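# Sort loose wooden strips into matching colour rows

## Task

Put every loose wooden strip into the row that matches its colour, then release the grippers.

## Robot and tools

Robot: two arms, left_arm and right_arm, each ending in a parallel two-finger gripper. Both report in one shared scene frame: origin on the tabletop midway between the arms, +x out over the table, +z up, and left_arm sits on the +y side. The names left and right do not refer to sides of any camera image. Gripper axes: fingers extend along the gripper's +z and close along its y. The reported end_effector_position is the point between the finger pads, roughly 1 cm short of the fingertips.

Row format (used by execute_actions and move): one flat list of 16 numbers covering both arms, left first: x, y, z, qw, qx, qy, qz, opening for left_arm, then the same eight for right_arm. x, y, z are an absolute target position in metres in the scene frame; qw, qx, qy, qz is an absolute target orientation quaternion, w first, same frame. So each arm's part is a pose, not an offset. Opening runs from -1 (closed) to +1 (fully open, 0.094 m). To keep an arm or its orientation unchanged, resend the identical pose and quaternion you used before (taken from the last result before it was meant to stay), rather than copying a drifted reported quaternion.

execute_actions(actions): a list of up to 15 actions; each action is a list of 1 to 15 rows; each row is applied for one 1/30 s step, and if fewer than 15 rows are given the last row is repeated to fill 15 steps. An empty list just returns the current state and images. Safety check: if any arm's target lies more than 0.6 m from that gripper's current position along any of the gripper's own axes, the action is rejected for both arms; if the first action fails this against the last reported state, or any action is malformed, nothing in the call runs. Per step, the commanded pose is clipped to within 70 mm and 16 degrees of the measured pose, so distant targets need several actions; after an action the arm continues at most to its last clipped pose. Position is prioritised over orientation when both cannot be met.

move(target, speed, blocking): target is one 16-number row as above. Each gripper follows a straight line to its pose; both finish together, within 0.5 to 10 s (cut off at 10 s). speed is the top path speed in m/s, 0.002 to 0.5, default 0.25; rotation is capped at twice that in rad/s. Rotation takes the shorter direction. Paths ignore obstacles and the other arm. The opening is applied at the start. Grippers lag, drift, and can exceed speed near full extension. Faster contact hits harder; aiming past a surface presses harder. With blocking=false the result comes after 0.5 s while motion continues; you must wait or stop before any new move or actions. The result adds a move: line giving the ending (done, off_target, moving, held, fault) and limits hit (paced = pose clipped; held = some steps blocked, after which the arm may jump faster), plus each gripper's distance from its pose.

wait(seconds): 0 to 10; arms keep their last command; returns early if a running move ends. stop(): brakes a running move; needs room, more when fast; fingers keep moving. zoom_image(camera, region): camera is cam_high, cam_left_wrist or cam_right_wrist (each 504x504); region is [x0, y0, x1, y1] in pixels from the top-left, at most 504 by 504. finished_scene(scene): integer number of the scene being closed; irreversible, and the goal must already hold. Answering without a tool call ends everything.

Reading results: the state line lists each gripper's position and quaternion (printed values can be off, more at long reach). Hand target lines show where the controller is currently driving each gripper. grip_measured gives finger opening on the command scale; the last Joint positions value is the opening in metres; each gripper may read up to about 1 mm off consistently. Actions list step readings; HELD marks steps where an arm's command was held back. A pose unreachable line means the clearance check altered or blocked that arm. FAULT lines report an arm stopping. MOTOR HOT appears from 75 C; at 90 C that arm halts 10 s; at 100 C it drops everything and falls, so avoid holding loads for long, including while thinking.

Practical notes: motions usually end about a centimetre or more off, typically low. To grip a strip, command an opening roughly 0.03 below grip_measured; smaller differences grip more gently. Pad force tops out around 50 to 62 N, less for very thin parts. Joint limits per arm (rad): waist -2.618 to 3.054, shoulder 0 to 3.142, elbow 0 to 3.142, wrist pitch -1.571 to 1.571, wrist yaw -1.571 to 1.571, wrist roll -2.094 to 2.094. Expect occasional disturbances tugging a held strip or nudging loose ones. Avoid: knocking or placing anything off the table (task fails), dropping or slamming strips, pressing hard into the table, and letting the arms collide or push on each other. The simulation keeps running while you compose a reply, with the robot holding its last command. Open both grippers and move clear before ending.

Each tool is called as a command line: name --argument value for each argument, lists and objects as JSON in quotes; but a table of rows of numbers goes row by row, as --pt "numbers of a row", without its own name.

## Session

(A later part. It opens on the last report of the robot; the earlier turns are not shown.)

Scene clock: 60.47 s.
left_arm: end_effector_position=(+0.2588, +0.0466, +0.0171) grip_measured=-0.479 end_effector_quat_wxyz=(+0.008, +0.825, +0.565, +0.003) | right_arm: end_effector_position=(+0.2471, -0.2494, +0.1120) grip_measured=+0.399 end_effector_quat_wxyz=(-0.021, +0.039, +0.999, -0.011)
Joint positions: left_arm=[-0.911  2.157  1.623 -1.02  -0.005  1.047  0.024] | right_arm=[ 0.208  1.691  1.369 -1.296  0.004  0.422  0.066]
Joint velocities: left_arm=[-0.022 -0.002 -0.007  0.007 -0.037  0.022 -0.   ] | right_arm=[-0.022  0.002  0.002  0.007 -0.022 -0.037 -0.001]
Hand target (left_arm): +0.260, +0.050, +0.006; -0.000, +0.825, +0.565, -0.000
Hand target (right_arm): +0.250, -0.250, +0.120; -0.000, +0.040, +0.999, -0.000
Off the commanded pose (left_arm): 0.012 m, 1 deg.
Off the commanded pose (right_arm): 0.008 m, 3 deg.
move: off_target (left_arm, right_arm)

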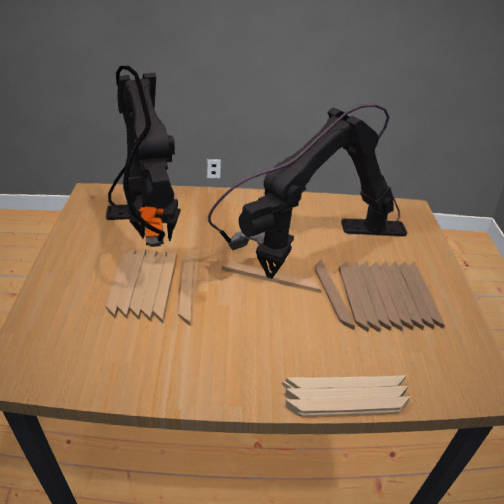

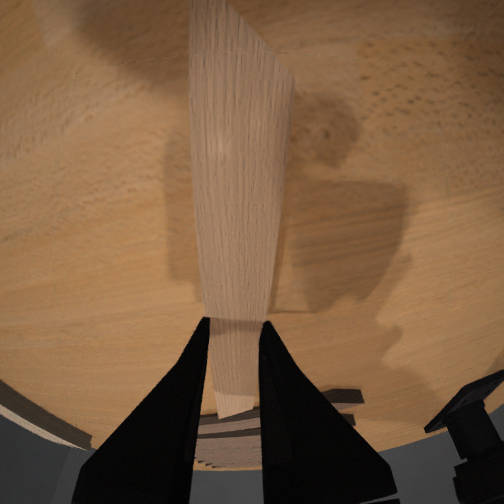

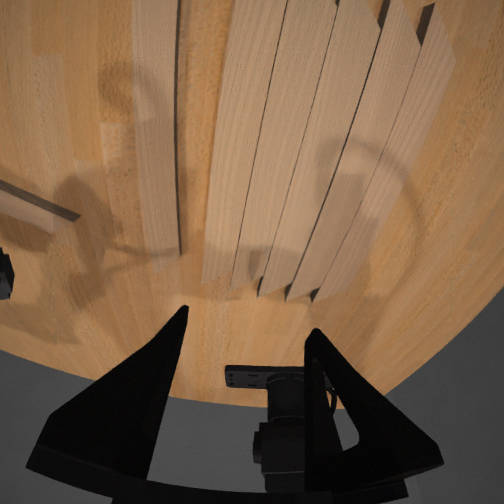

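Shallow grip; keep it low while turning.

move --target '[0.26,0.02,0.022,0,0.8,0.6,0,-0.51,0.25,-0.25,0.12,0,0.04,1,0,0.4]' --speed 0.06

move --target '[0.305,-0.02,0.02,0,0.04,1,0,-0.51,0.25,-0.25,0.12,0,0.04,1,0,0.4]'

move --target '[0.305,-0.02,0.02,0,0.04,1,0,0,0.25,-0.25,0.12,0,0.04,1,0,0.4]'

move --target '[0.30,-0.01,0.07,0,0.04,1,0,0,0.25,-0.25,0.12,0,0.04,1,0,0.4]' --speed 0.1

move --target '[0.27,0.13,0.02,0,0,1,0,-1,0.25,-0.2,0.1,0,-0.66,0.75,0,1]'

Scene clock: 62.30 s.
left_arm: end_effector_position=(+0.2621, +0.0260, +0.0179) grip_measured=-0.479 end_effector_quat_wxyz=(-0.000, +0.801, +0.599, +0.003) | right_arm: end_effector_position=(+0.2471, -0.2494, +0.1120) grip_measured=+0.399 end_effector_quat_wxyz=(-0.021, +0.039, +0.999, -0.011)
Joint positions: left_arm=[-0.935  2.243  1.768 -1.096 -0.006  0.941  0.024] | right_arm=[ 0.208  1.691  1.369 -1.296  0.004  0.422  0.066]
Joint velocities: left_arm=[-0.012  0.012 -0.012  0.007  0.007  0.022 -0.001] | right_arm=[-0.017 -0.012 -0.007 -0.051 -0.037  0.022 -0.001]
Hand target (left_arm): +0.260, +0.020, +0.022; +0.001, +0.800, +0.600, +0.000
Hand target (right_arm): +0.250, -0.250, +0.120; -0.000, +0.040, +0.999, -0.000
Off the commanded pose (left_arm): 0.008 m, 0 deg.
Off the commanded pose (right_arm): 0.008 m, 3 deg.
move: off_target (right_arm)

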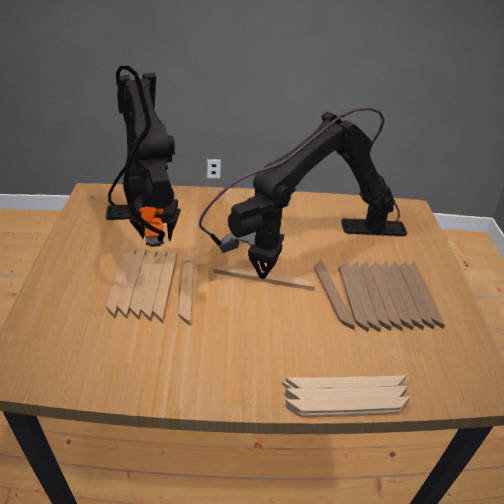

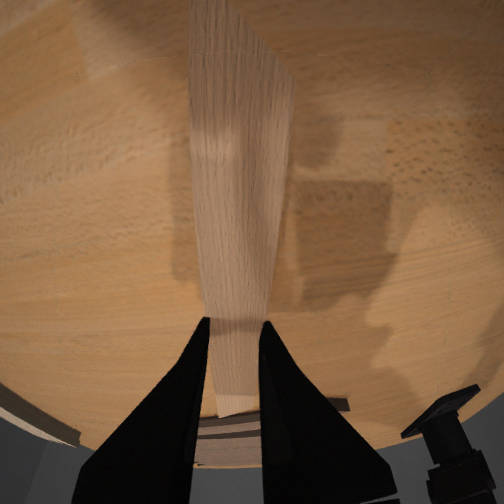

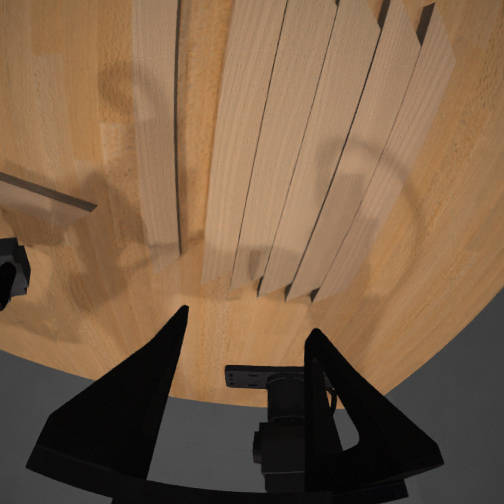

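Scene clock: 66.43 s.
left_arm: end_effector_position=(+0.3019, -0.0223, +0.0181) grip_measured=-0.480 end_effector_quat_wxyz=(+0.003, +0.053, +0.999, -0.003) | right_arm: end_effector_position=(+0.2471, -0.2494, +0.1120) grip_measured=+0.399 end_effector_quat_wxyz=(-0.021, +0.039, +0.999, -0.011)
Joint positions: left_arm=[-0.929  2.542  2.297 -1.318 -0.002 -0.805  0.024] | right_arm=[ 0.208  1.691  1.369 -1.296  0.004  0.422  0.066]
Joint velocities: left_arm=[ 0.012  0.007  0.007  0.037 -0.066 -0.095  0.001] | right_arm=[ 0.007  0.002 -0.002 -0.051 -0.022  0.037  0.   ]
Hand target (left_arm): +0.306, -0.020, +0.019; +0.001, +0.040, +0.999, -0.001
Hand target (right_arm): +0.250, -0.250, +0.120; -0.000, +0.040, +0.999, -0.000
Off the commanded pose (left_arm): 0.004 m, 2 deg.
Off the commanded pose (right_arm): 0.008 m, 3 deg.
move: off_target (right_arm)

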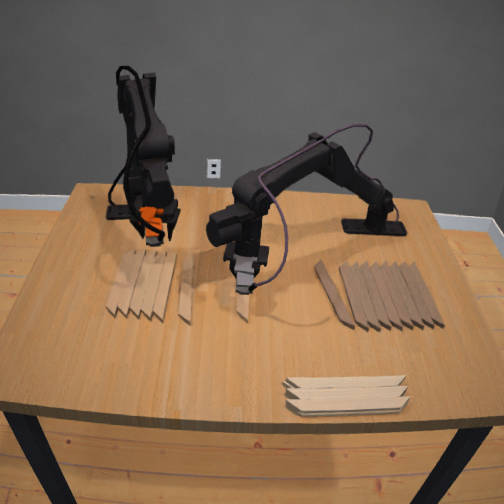

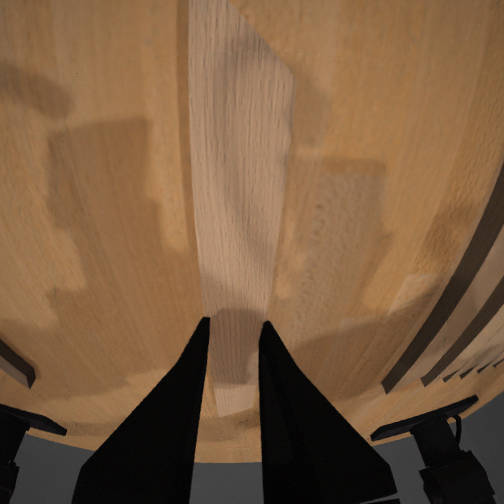

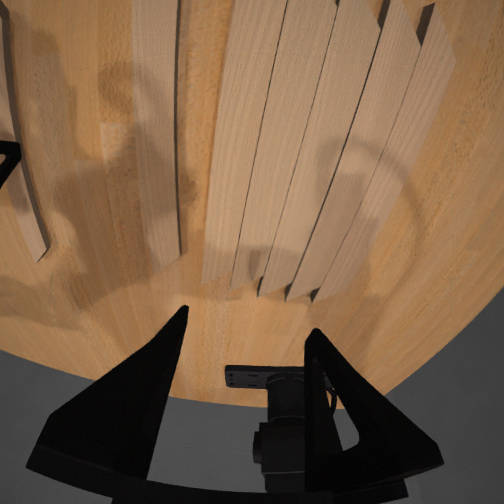

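Scene clock: 67.13 s.
left_arm: end_effector_position=(+0.3008, -0.0212, +0.0181) grip_measured=-0.001 end_effector_quat_wxyz=(+0.001, +0.050, +0.999, -0.001) | right_arm: end_effector_position=(+0.2471, -0.2494, +0.1120) grip_measured=+0.399 end_effector_quat_wxyz=(-0.021, +0.039, +0.999, -0.011)
Joint positions: left_arm=[-0.929  2.542  2.297 -1.324 -0.001 -0.811  0.047] | right_arm=[ 0.208  1.691  1.369 -1.296  0.004  0.422  0.066]
Joint velocities: left_arm=[ 0.007 -0.012 -0.007  0.037  0.022  0.051  0.001] | right_arm=[-0.017 -0.017  0.002  0.007  0.037  0.037  0.001]
Hand target (left_arm): +0.305, -0.020, +0.020; +0.000, +0.040, +0.999, -0.001
Hand target (right_arm): +0.250, -0.250, +0.120; -0.000, +0.040, +0.999, -0.000
Off the commanded pose (left_arm): 0.005 m, 1 deg.
Off the commanded pose (right_arm): 0.008 m, 3 deg.
move: off_target (right_arm)

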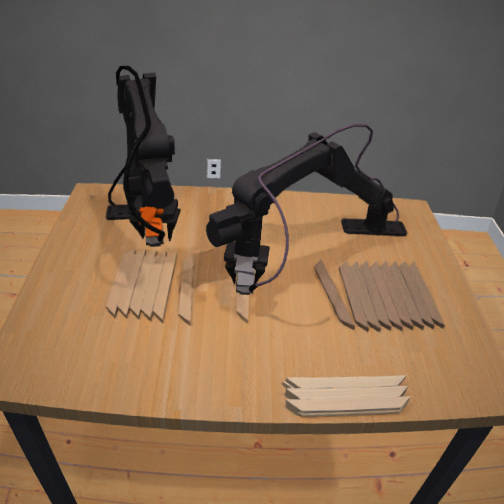

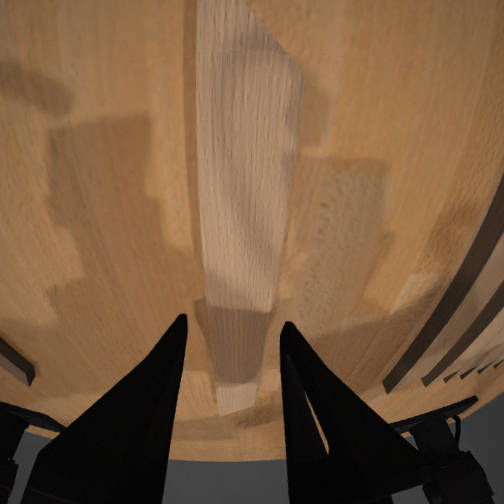

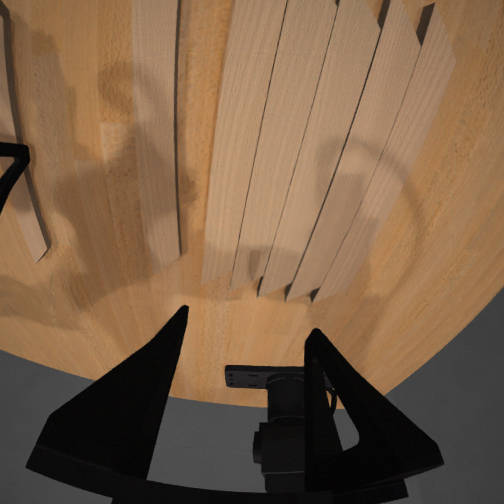

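Scene clock: 68.30 s.
left_arm: end_effector_position=(+0.2938, -0.0124, +0.0555) grip_measured=-0.001 end_effector_quat_wxyz=(-0.008, +0.050, +0.999, +0.010) | right_arm: end_effector_position=(+0.2471, -0.2494, +0.1120) grip_measured=+0.399 end_effector_quat_wxyz=(-0.021, +0.039, +0.999, -0.011)
Joint positions: left_arm=[-0.929  2.527  2.418 -1.487 -0.    -0.811  0.047] | right_arm=[ 0.208  1.691  1.369 -1.296  0.004  0.422  0.066]
Joint velocities: left_arm=[-0.012  0.002  0.002  0.007 -0.066  0.007 -0.001] | right_arm=[ 0.012 -0.007 -0.017 -0.007  0.007 -0.037  0.001]
Hand target (left_arm): +0.300, -0.011, +0.070; +0.000, +0.040, +0.999, -0.000
Hand target (right_arm): +0.250, -0.250, +0.120; -0.000, +0.040, +0.999, -0.000
Off the commanded pose (left_arm): 0.016 m, 2 deg.
Off the commanded pose (right_arm): 0.008 m, 3 deg.
move: off_target (left_arm, right_arm)

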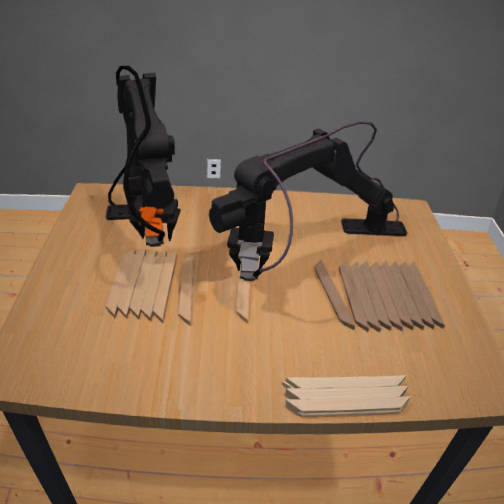

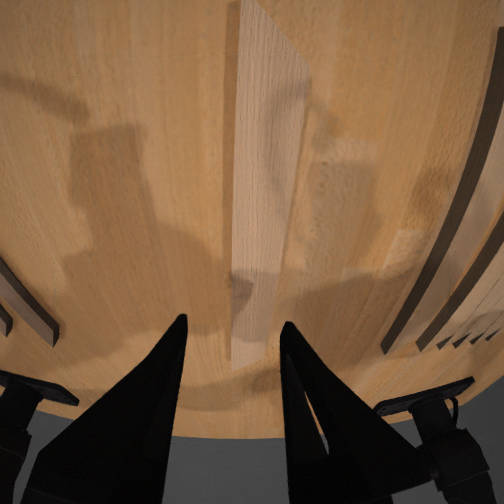

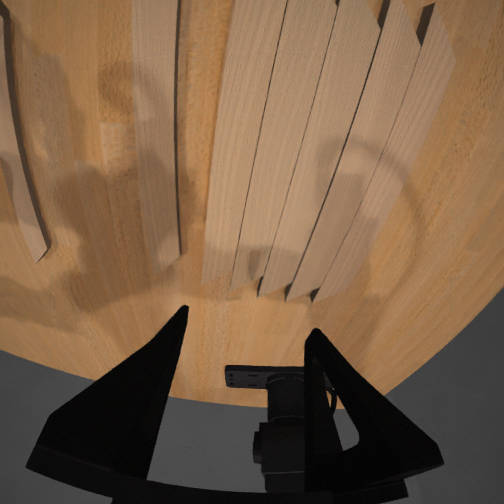

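Scene clock: 71.90 s.
left_arm: end_effector_position=(+0.2643, +0.1285, +0.0173) grip_measured=-0.979 end_effector_quat_wxyz=(-0.011, -0.001, +1.000, +0.008) | right_arm: end_effector_position=(+0.2483, -0.2053, +0.1011) grip_measured=+1.000 end_effector_quat_wxyz=(-0.004, -0.654, +0.757, -0.002)
Joint positions: left_arm=[-0.75   1.995  1.374 -0.978  0.002 -0.734  0.001] | right_arm=[ 0.343  1.728  1.369 -1.219  0.006 -0.947  0.094]
Joint velocities: left_arm=[ 0.012 -0.012 -0.002 -0.022 -0.11  -0.022  0.001] | right_arm=[ 0.012  0.012 -0.012  0.022 -0.022 -0.066  0.   ]
Hand target (left_arm): +0.267, +0.130, +0.022; -0.002, -0.000, +1.000, -0.001
Hand target (right_arm): +0.250, -0.200, +0.100; +0.001, -0.660, +0.751, -0.001
Off the commanded pose (left_arm): 0.006 m, 2 deg.
Off the commanded pose (right_arm): 0.006 m, 1 deg.
move: done

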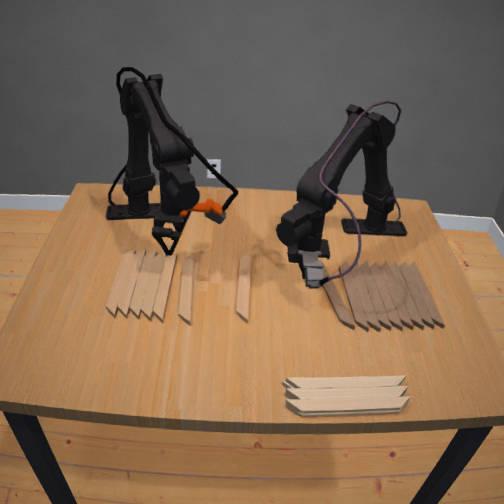

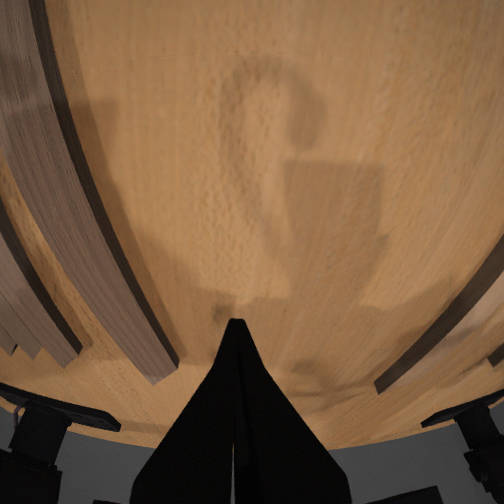

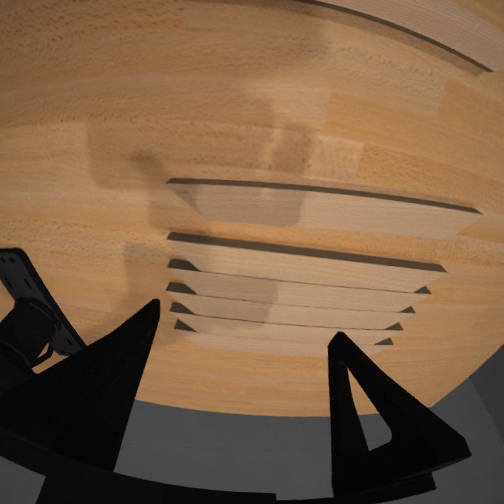

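move --target '[0.285,0.192,0.017,0,0,1,0,-1,0.28,-0.12,0.08,0,-0.68,0.73,0,1]' --speed 0.05

Scene clock: 74.43 s.
left_arm: end_effector_position=(+0.2817, +0.1892, +0.0137) grip_measured=-0.979 end_effector_quat_wxyz=(-0.012, -0.002, +1.000, +0.006) | right_arm: end_effector_position=(+0.2759, -0.1281, +0.0752) grip_measured=+1.000 end_effector_quat_wxyz=(-0.011, -0.681, +0.732, -0.002)
Joint positions: left_arm=[-0.578  1.92   1.252 -0.93   0.004 -0.564  0.001] | right_arm=[ 0.492  2.     1.62  -1.212  0.006 -0.87   0.094]
Joint velocities: left_arm=[-0.007 -0.002  0.007 -0.037 -0.095  0.051 -0.   ] | right_arm=[ 0.007  0.007  0.007 -0.051 -0.022  0.037  0.   ]
Hand target (left_arm): +0.284, +0.192, +0.017; -0.002, -0.000, +1.000, -0.001
Hand target (right_arm): +0.280, -0.120, +0.080; -0.001, +0.682, -0.732, +0.001
Off the commanded pose (left_arm): 0.005 m, 2 deg.
Off the commanded pose (right_arm): 0.010 m, 1 deg.
move: done

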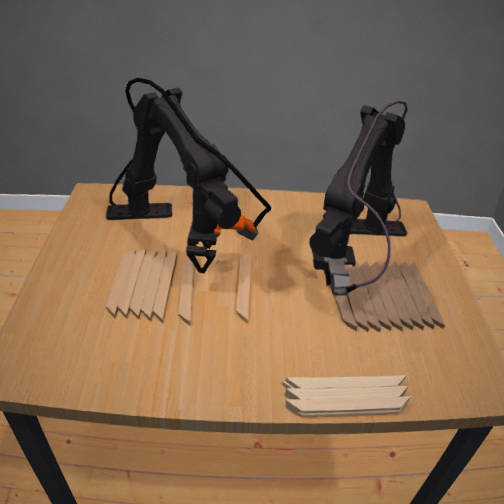

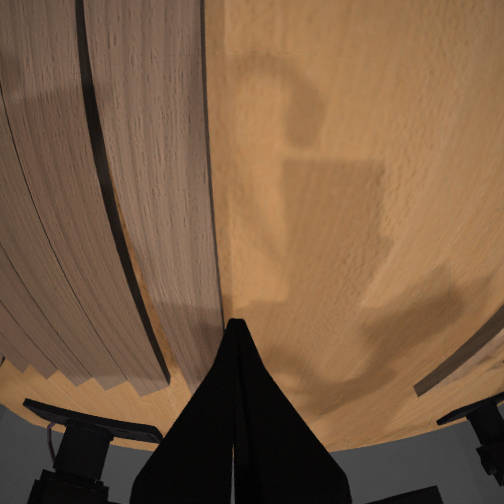

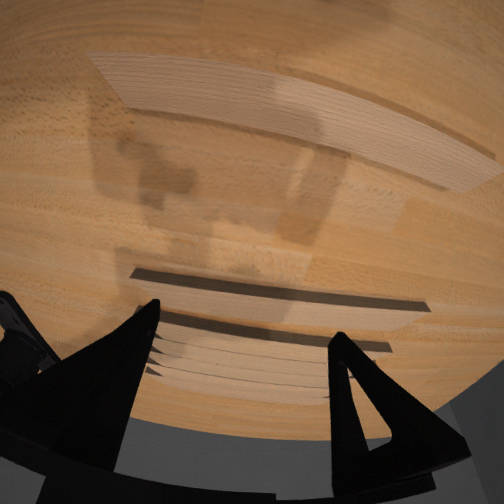

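move --target '[0.285,0.2,0.017,0,0,1,0,-1,0.28,-0.12,0.08,0,-0.68,0.73,0,1]' --speed 0.03

move --target '[0.27,0.19,0.08,0,0,1,0,-1,0.29,-0.08,0.07,0,-0.68,0.73,0,1]' --speed 0.1

move --target '[0.2,0.35,0.12,0,0,1,0,-1,0.3,0.025,0.04,0,-0.68,0.73,0,1]' --speed 0.15

move --target '[0.2,0.35,0.12,0,0,1,0,-1,0.3,0.02,0.012,0,-0.68,0.73,0,1]' --speed 0.05

move --target '[0.2,0.35,0.12,0,0,1,0,-1,0.31,-0.125,0.02,0,-0.68,0.73,0,1]' --speed 0.06

Scene clock: 76.03 s.
left_arm: end_effector_position=(+0.2829, +0.1965, +0.0135) grip_measured=-0.979 end_effector_quat_wxyz=(-0.011, -0.001, +1.000, +0.005) | right_arm: end_effector_position=(+0.2759, -0.1281, +0.0753) grip_measured=+1.000 end_effector_quat_wxyz=(-0.011, -0.681, +0.733, -0.002)
Joint positions: left_arm=[-0.557  1.909  1.236 -0.922  0.004 -0.542  0.001] | right_arm=[ 0.492  2.     1.62  -1.212  0.006 -0.869  0.094]
Joint velocities: left_arm=[ 0.002 -0.007 -0.002 -0.022  0.007  0.066 -0.   ] | right_arm=[-0.012  0.012 -0.017 -0.022  0.007 -0.007  0.   ]
Hand target (left_arm): +0.285, +0.200, +0.017; -0.000, -0.000, +1.000, +0.000
Hand target (right_arm): +0.280, -0.120, +0.080; -0.000, +0.681, -0.732, -0.000
Off the commanded pose (left_arm): 0.005 m, 1 deg.
Off the commanded pose (right_arm): 0.010 m, 1 deg.
move: done

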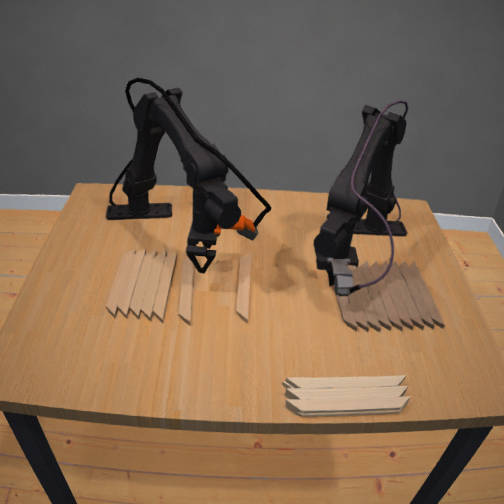

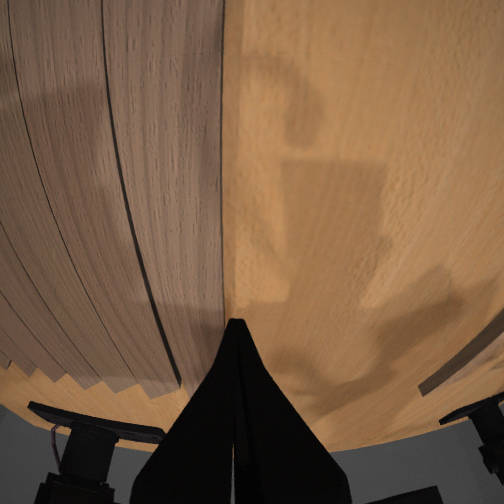

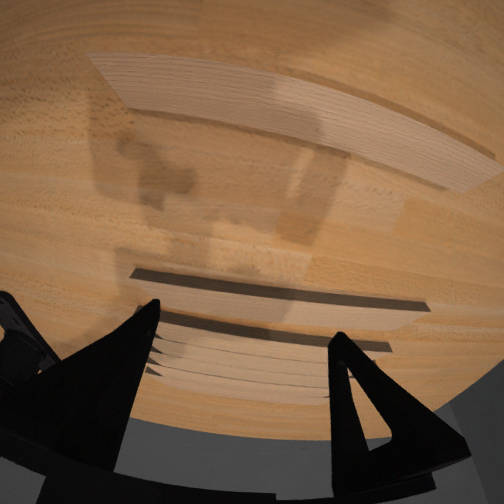

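Scene clock: 77.27 s.
left_arm: end_effector_position=(+0.2679, +0.1944, +0.0667) grip_measured=-0.979 end_effector_quat_wxyz=(-0.014, +0.000, +1.000, +0.007) | right_arm: end_effector_position=(+0.2892, -0.0860, +0.0647) grip_measured=+1.000 end_effector_quat_wxyz=(-0.005, -0.681, +0.732, -0.003)
Joint positions: left_arm=[-0.587  1.806  1.324 -1.119  0.004 -0.568  0.001] | right_arm=[ 0.557  2.14   1.79  -1.23   0.006 -0.806  0.094]
Joint velocities: left_arm=[ 0.002  0.002 -0.007  0.022 -0.037 -0.022  0.001] | right_arm=[-0.007  0.012  0.002 -0.007 -0.095 -0.037  0.   ]
Hand target (left_arm): +0.271, +0.189, +0.080; +0.000, -0.000, +1.000, +0.000
Hand target (right_arm): +0.290, -0.080, +0.070; -0.001, +0.681, -0.732, +0.000
Off the commanded pose (left_arm): 0.014 m, 2 deg.
Off the commanded pose (right_arm): 0.008 m, 1 deg.
move: off_target (left_arm)

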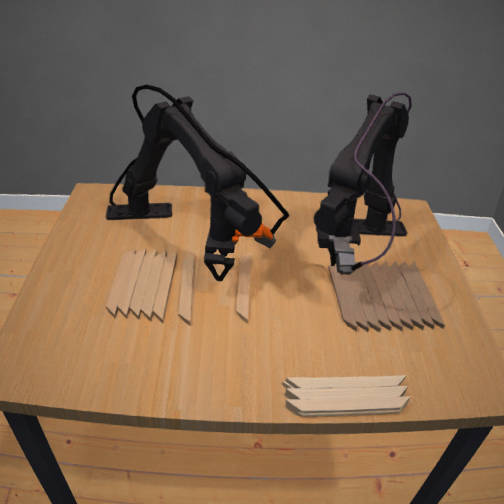

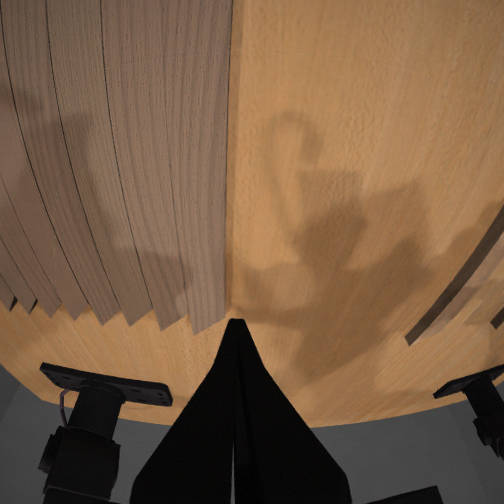

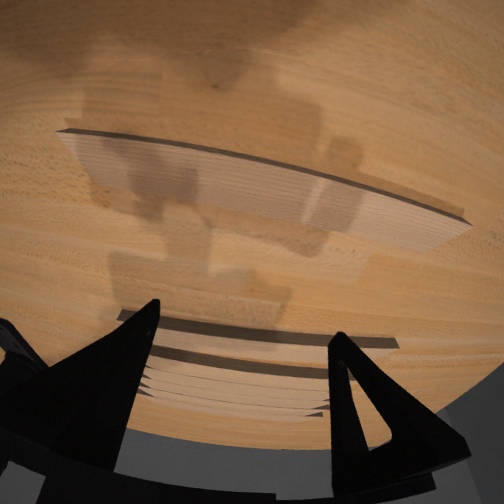

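Scene clock: 79.10 s.
left_arm: end_effector_position=(+0.2067, +0.3453, +0.1216) grip_measured=-0.979 end_effector_quat_wxyz=(+0.002, -0.001, +1.000, -0.003) | right_arm: end_effector_position=(+0.3006, +0.0206, +0.0340) grip_measured=+1.000 end_effector_quat_wxyz=(-0.004, -0.682, +0.731, -0.004)
Joint positions: left_arm=[-0.116  1.322  1.064 -1.307  0.005 -0.101  0.001] | right_arm=[ 0.709  2.587  2.445 -1.439  0.006 -0.656  0.094]
Joint velocities: left_arm=[-0.007 -0.012 -0.012  0.051 -0.051  0.007 -0.001] | right_arm=[-0.012 -0.017 -0.017 -0.051  0.051 -0.066  0.   ]
Hand target (left_arm): +0.198, +0.348, +0.121; -0.003, -0.000, +1.000, -0.004
Hand target (right_arm): +0.300, +0.025, +0.040; -0.002, +0.682, -0.732, +0.001
Off the commanded pose (left_arm): 0.008 m, 0 deg.
Off the commanded pose (right_arm): 0.007 m, 1 deg.
move: done

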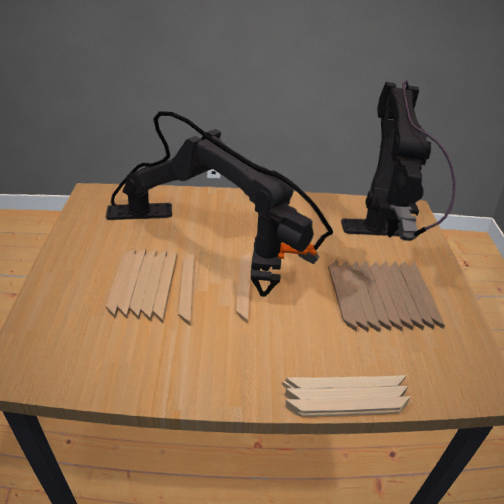

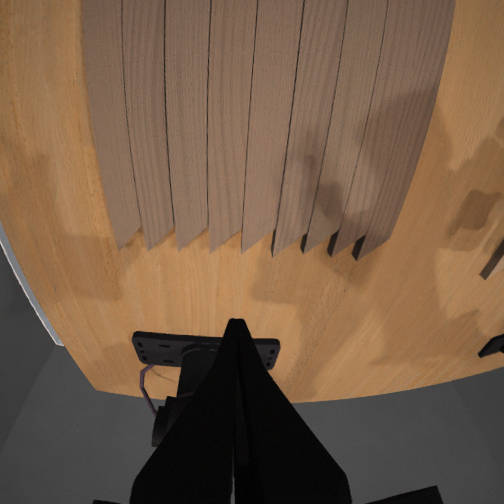

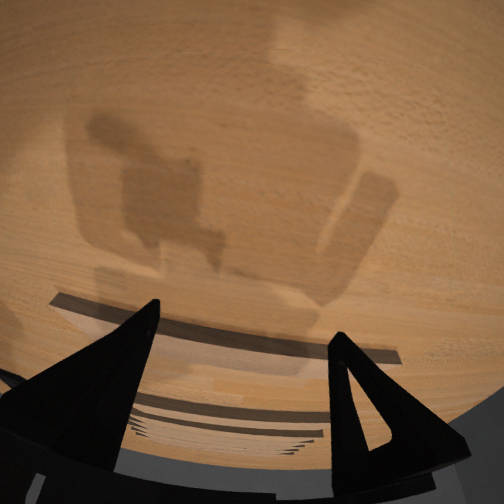

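Scene clock: 79.80 s.
left_arm: end_effector_position=(+0.2067, +0.3453, +0.1216) grip_measured=-0.979 end_effector_quat_wxyz=(+0.003, +0.001, +1.000, -0.003) | right_arm: end_effector_position=(+0.2966, +0.0162, +0.0134) grip_measured=+1.000 end_effector_quat_wxyz=(-0.013, -0.682, +0.731, -0.005)
Joint positions: left_arm=[-0.116  1.322  1.064 -1.307  0.005 -0.096  0.001] | right_arm=[ 0.709  2.567  2.325 -1.355  0.007 -0.657  0.094]
Joint velocities: left_arm=[ 0.002  0.012 -0.012  0.022 -0.007 -0.095 -0.001] | right_arm=[-0.007 -0.007 -0.012  0.022  0.051 -0.007  0.   ]
Hand target (left_arm): +0.200, +0.350, +0.120; -0.000, +0.000, +1.000, -0.000
Hand target (right_arm): +0.300, +0.020, +0.012; +0.001, +0.682, -0.732, +0.000
Off the commanded pose (left_arm): 0.008 m, 0 deg.
Off the commanded pose (right_arm): 0.005 m, 2 deg.
move: done

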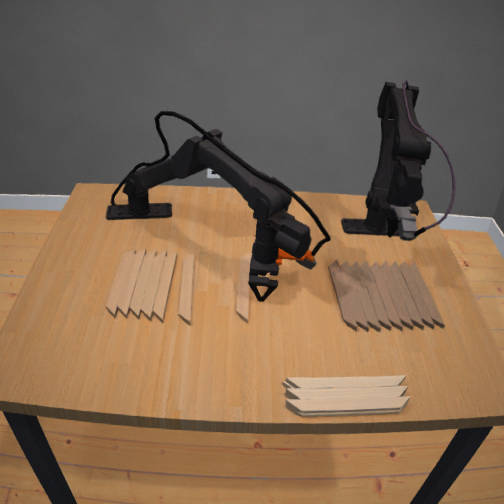

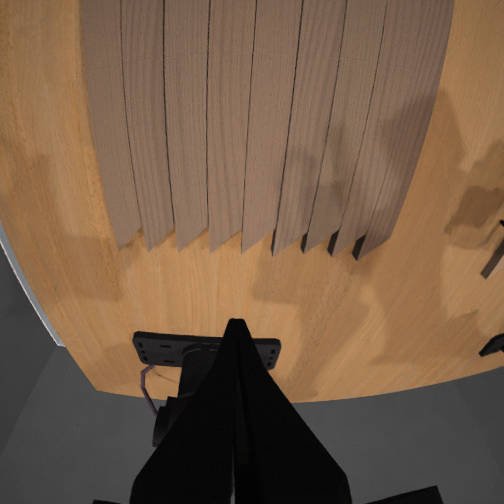

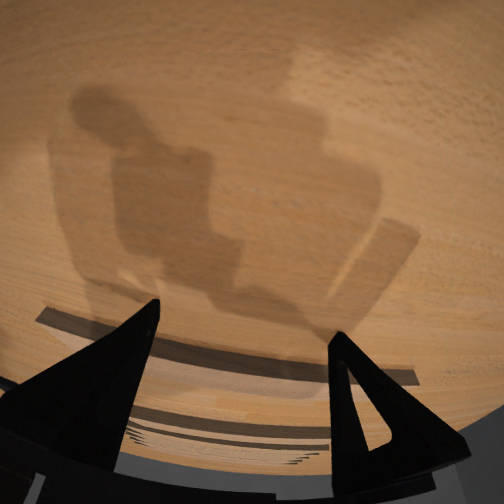

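Scene clock: 82.50 s.
left_arm: end_effector_position=(+0.2067, +0.3453, +0.1216) grip_measured=-0.979 end_effector_quat_wxyz=(+0.003, +0.001, +1.000, -0.003) | right_arm: end_effector_position=(+0.3096, -0.1207, +0.0124) grip_measured=+1.000 end_effector_quat_wxyz=(-0.009, -0.683, +0.731, -0.000)
Joint positions: left_arm=[-0.116  1.322  1.064 -1.307  0.005 -0.096  0.001] | right_arm=[ 0.457  2.173  1.63  -1.044  0.003 -0.91   0.094]
Joint velocities: left_arm=[-0.027  0.002  0.007 -0.037 -0.037  0.007 -0.   ] | right_arm=[-0.007 -0.032  0.007  0.066  0.007 -0.007  0.   ]
Hand target (left_arm): +0.200, +0.350, +0.120; -0.000, -0.000, +1.000, -0.000
Hand target (right_arm): +0.310, -0.125, +0.020; +0.002, +0.681, -0.732, -0.002
Off the commanded pose (left_arm): 0.008 m, 0 deg.
Off the commanded pose (right_arm): 0.009 m, 1 deg.
move: done

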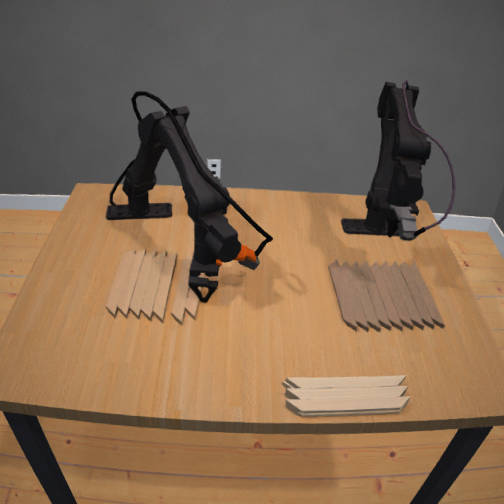

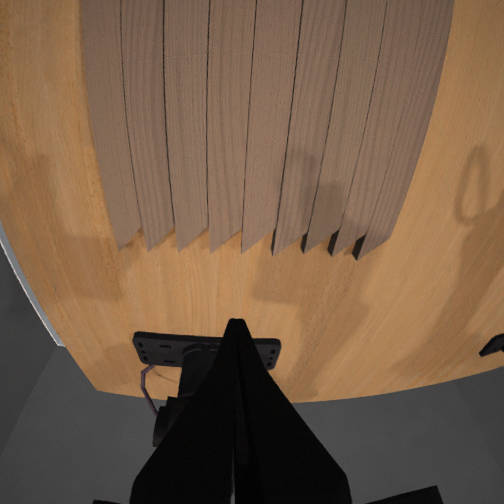

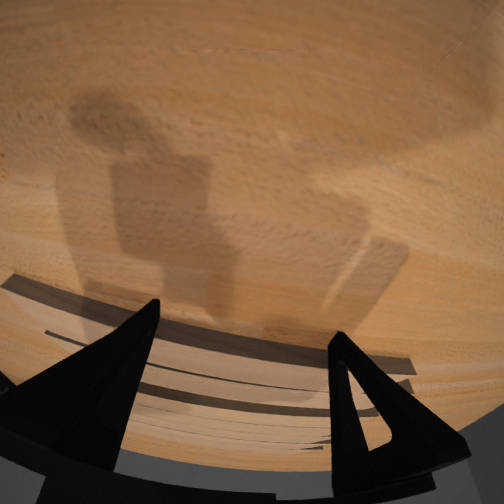

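move --target '[0.2,0.35,0.12,0,0,1,0,-1,0.315,-0.142,0.02,0,-0.7,0.714,0,1]' --speed 0.03

move --target '[0.2,0.35,0.12,0,0,1,0,-1,0.3,-0.12,0.11,0,-0.7,0.714,0,1]' --speed 0.1

Scene clock: 84.30 s.
left_arm: end_effector_position=(+0.2067, +0.3453, +0.1216) grip_measured=-0.979 end_effector_quat_wxyz=(+0.003, +0.001, +1.000, -0.003) | right_arm: end_effector_position=(+0.3141, -0.1357, +0.0123) grip_measured=+1.000 end_effector_quat_wxyz=(-0.006, -0.702, +0.712, +0.002)
Joint positions: left_arm=[-0.116  1.322  1.064 -1.307  0.005 -0.096  0.001] | right_arm=[ 0.418  2.153  1.596 -1.027 -0.001 -1.003  0.094]
Joint velocities: left_arm=[ 0.002 -0.032  0.012  0.037  0.081  0.007 -0.002] | right_arm=[ 0.002 -0.007 -0.017 -0.037 -0.007 -0.037  0.   ]
Hand target (left_arm): +0.200, +0.350, +0.120; -0.000, -0.000, +1.000, -0.000
Hand target (right_arm): +0.315, -0.142, +0.020; +0.000, +0.700, -0.714, -0.000
Off the commanded pose (left_arm): 0.008 m, 0 deg.
Off the commanded pose (right_arm): 0.010 m, 1 deg.
move: done

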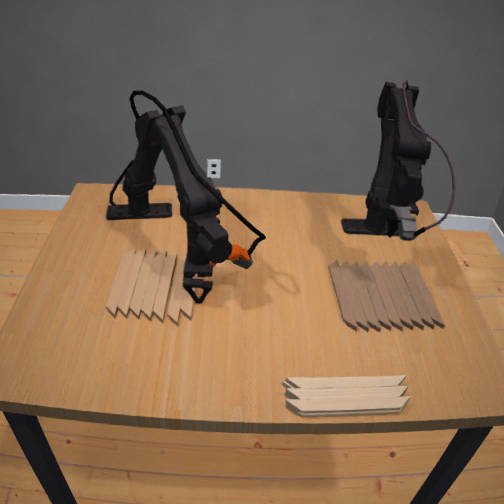

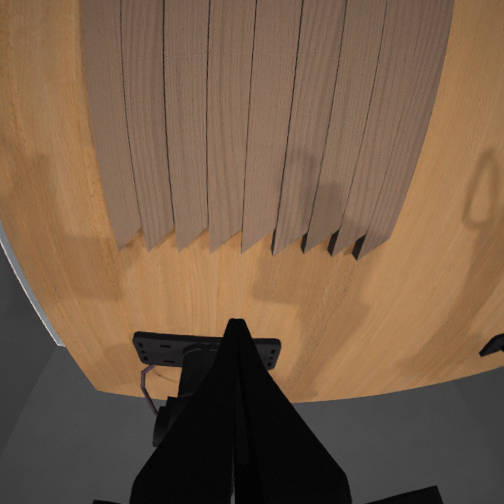

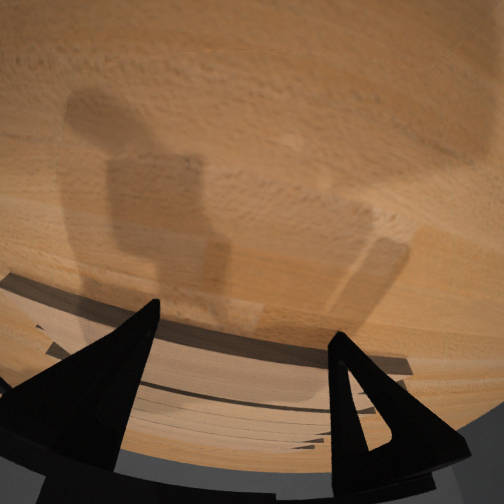

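Scene clock: 85.90 s.
left_arm: end_effector_position=(+0.2067, +0.3453, +0.1216) grip_measured=-0.979 end_effector_quat_wxyz=(+0.003, +0.001, +1.000, -0.003) | right_arm: end_effector_position=(+0.2989, -0.1250, +0.0904) grip_measured=+1.000 end_effector_quat_wxyz=(-0.022, -0.699, +0.715, +0.004)
Joint positions: left_arm=[-0.116  1.322  1.064 -1.307  0.005 -0.095  0.001] | right_arm=[ 0.461  2.103  1.833 -1.346 -0.001 -0.951  0.094]
Joint velocities: left_arm=[-0.022 -0.007 -0.002  0.022 -0.051  0.022 -0.001] | right_arm=[-0.007  0.007 -0.007 -0.081 -0.037 -0.037  0.   ]
Hand target (left_arm): +0.200, +0.350, +0.120; -0.000, +0.000, +1.000, -0.000
Hand target (right_arm): +0.300, -0.120, +0.110; -0.000, +0.700, -0.714, +0.000
Off the commanded pose (left_arm): 0.008 m, 0 deg.
Off the commanded pose (right_arm): 0.020 m, 3 deg.
move: off_target (right_arm)

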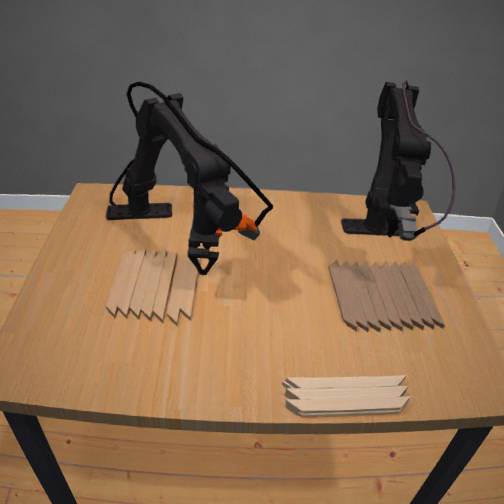

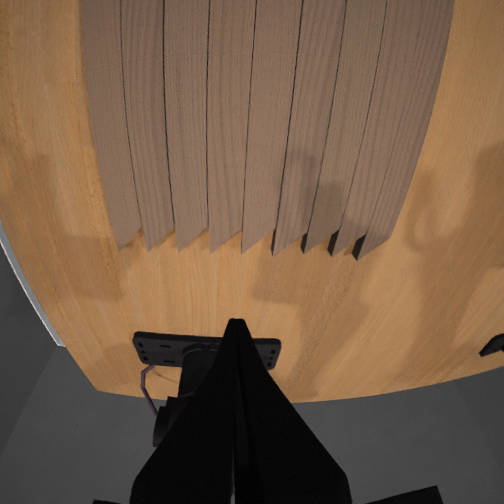

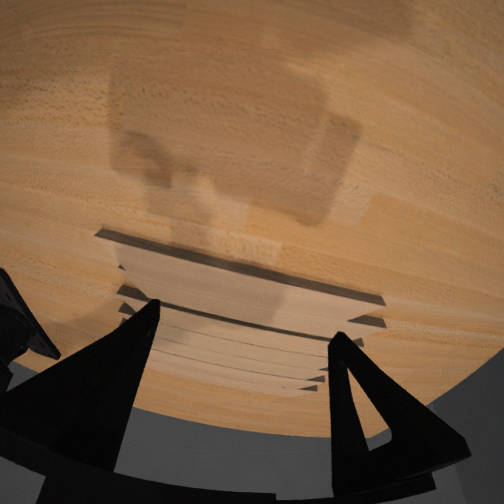

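finished_scene --scene 1

The scene is finished: the task was done.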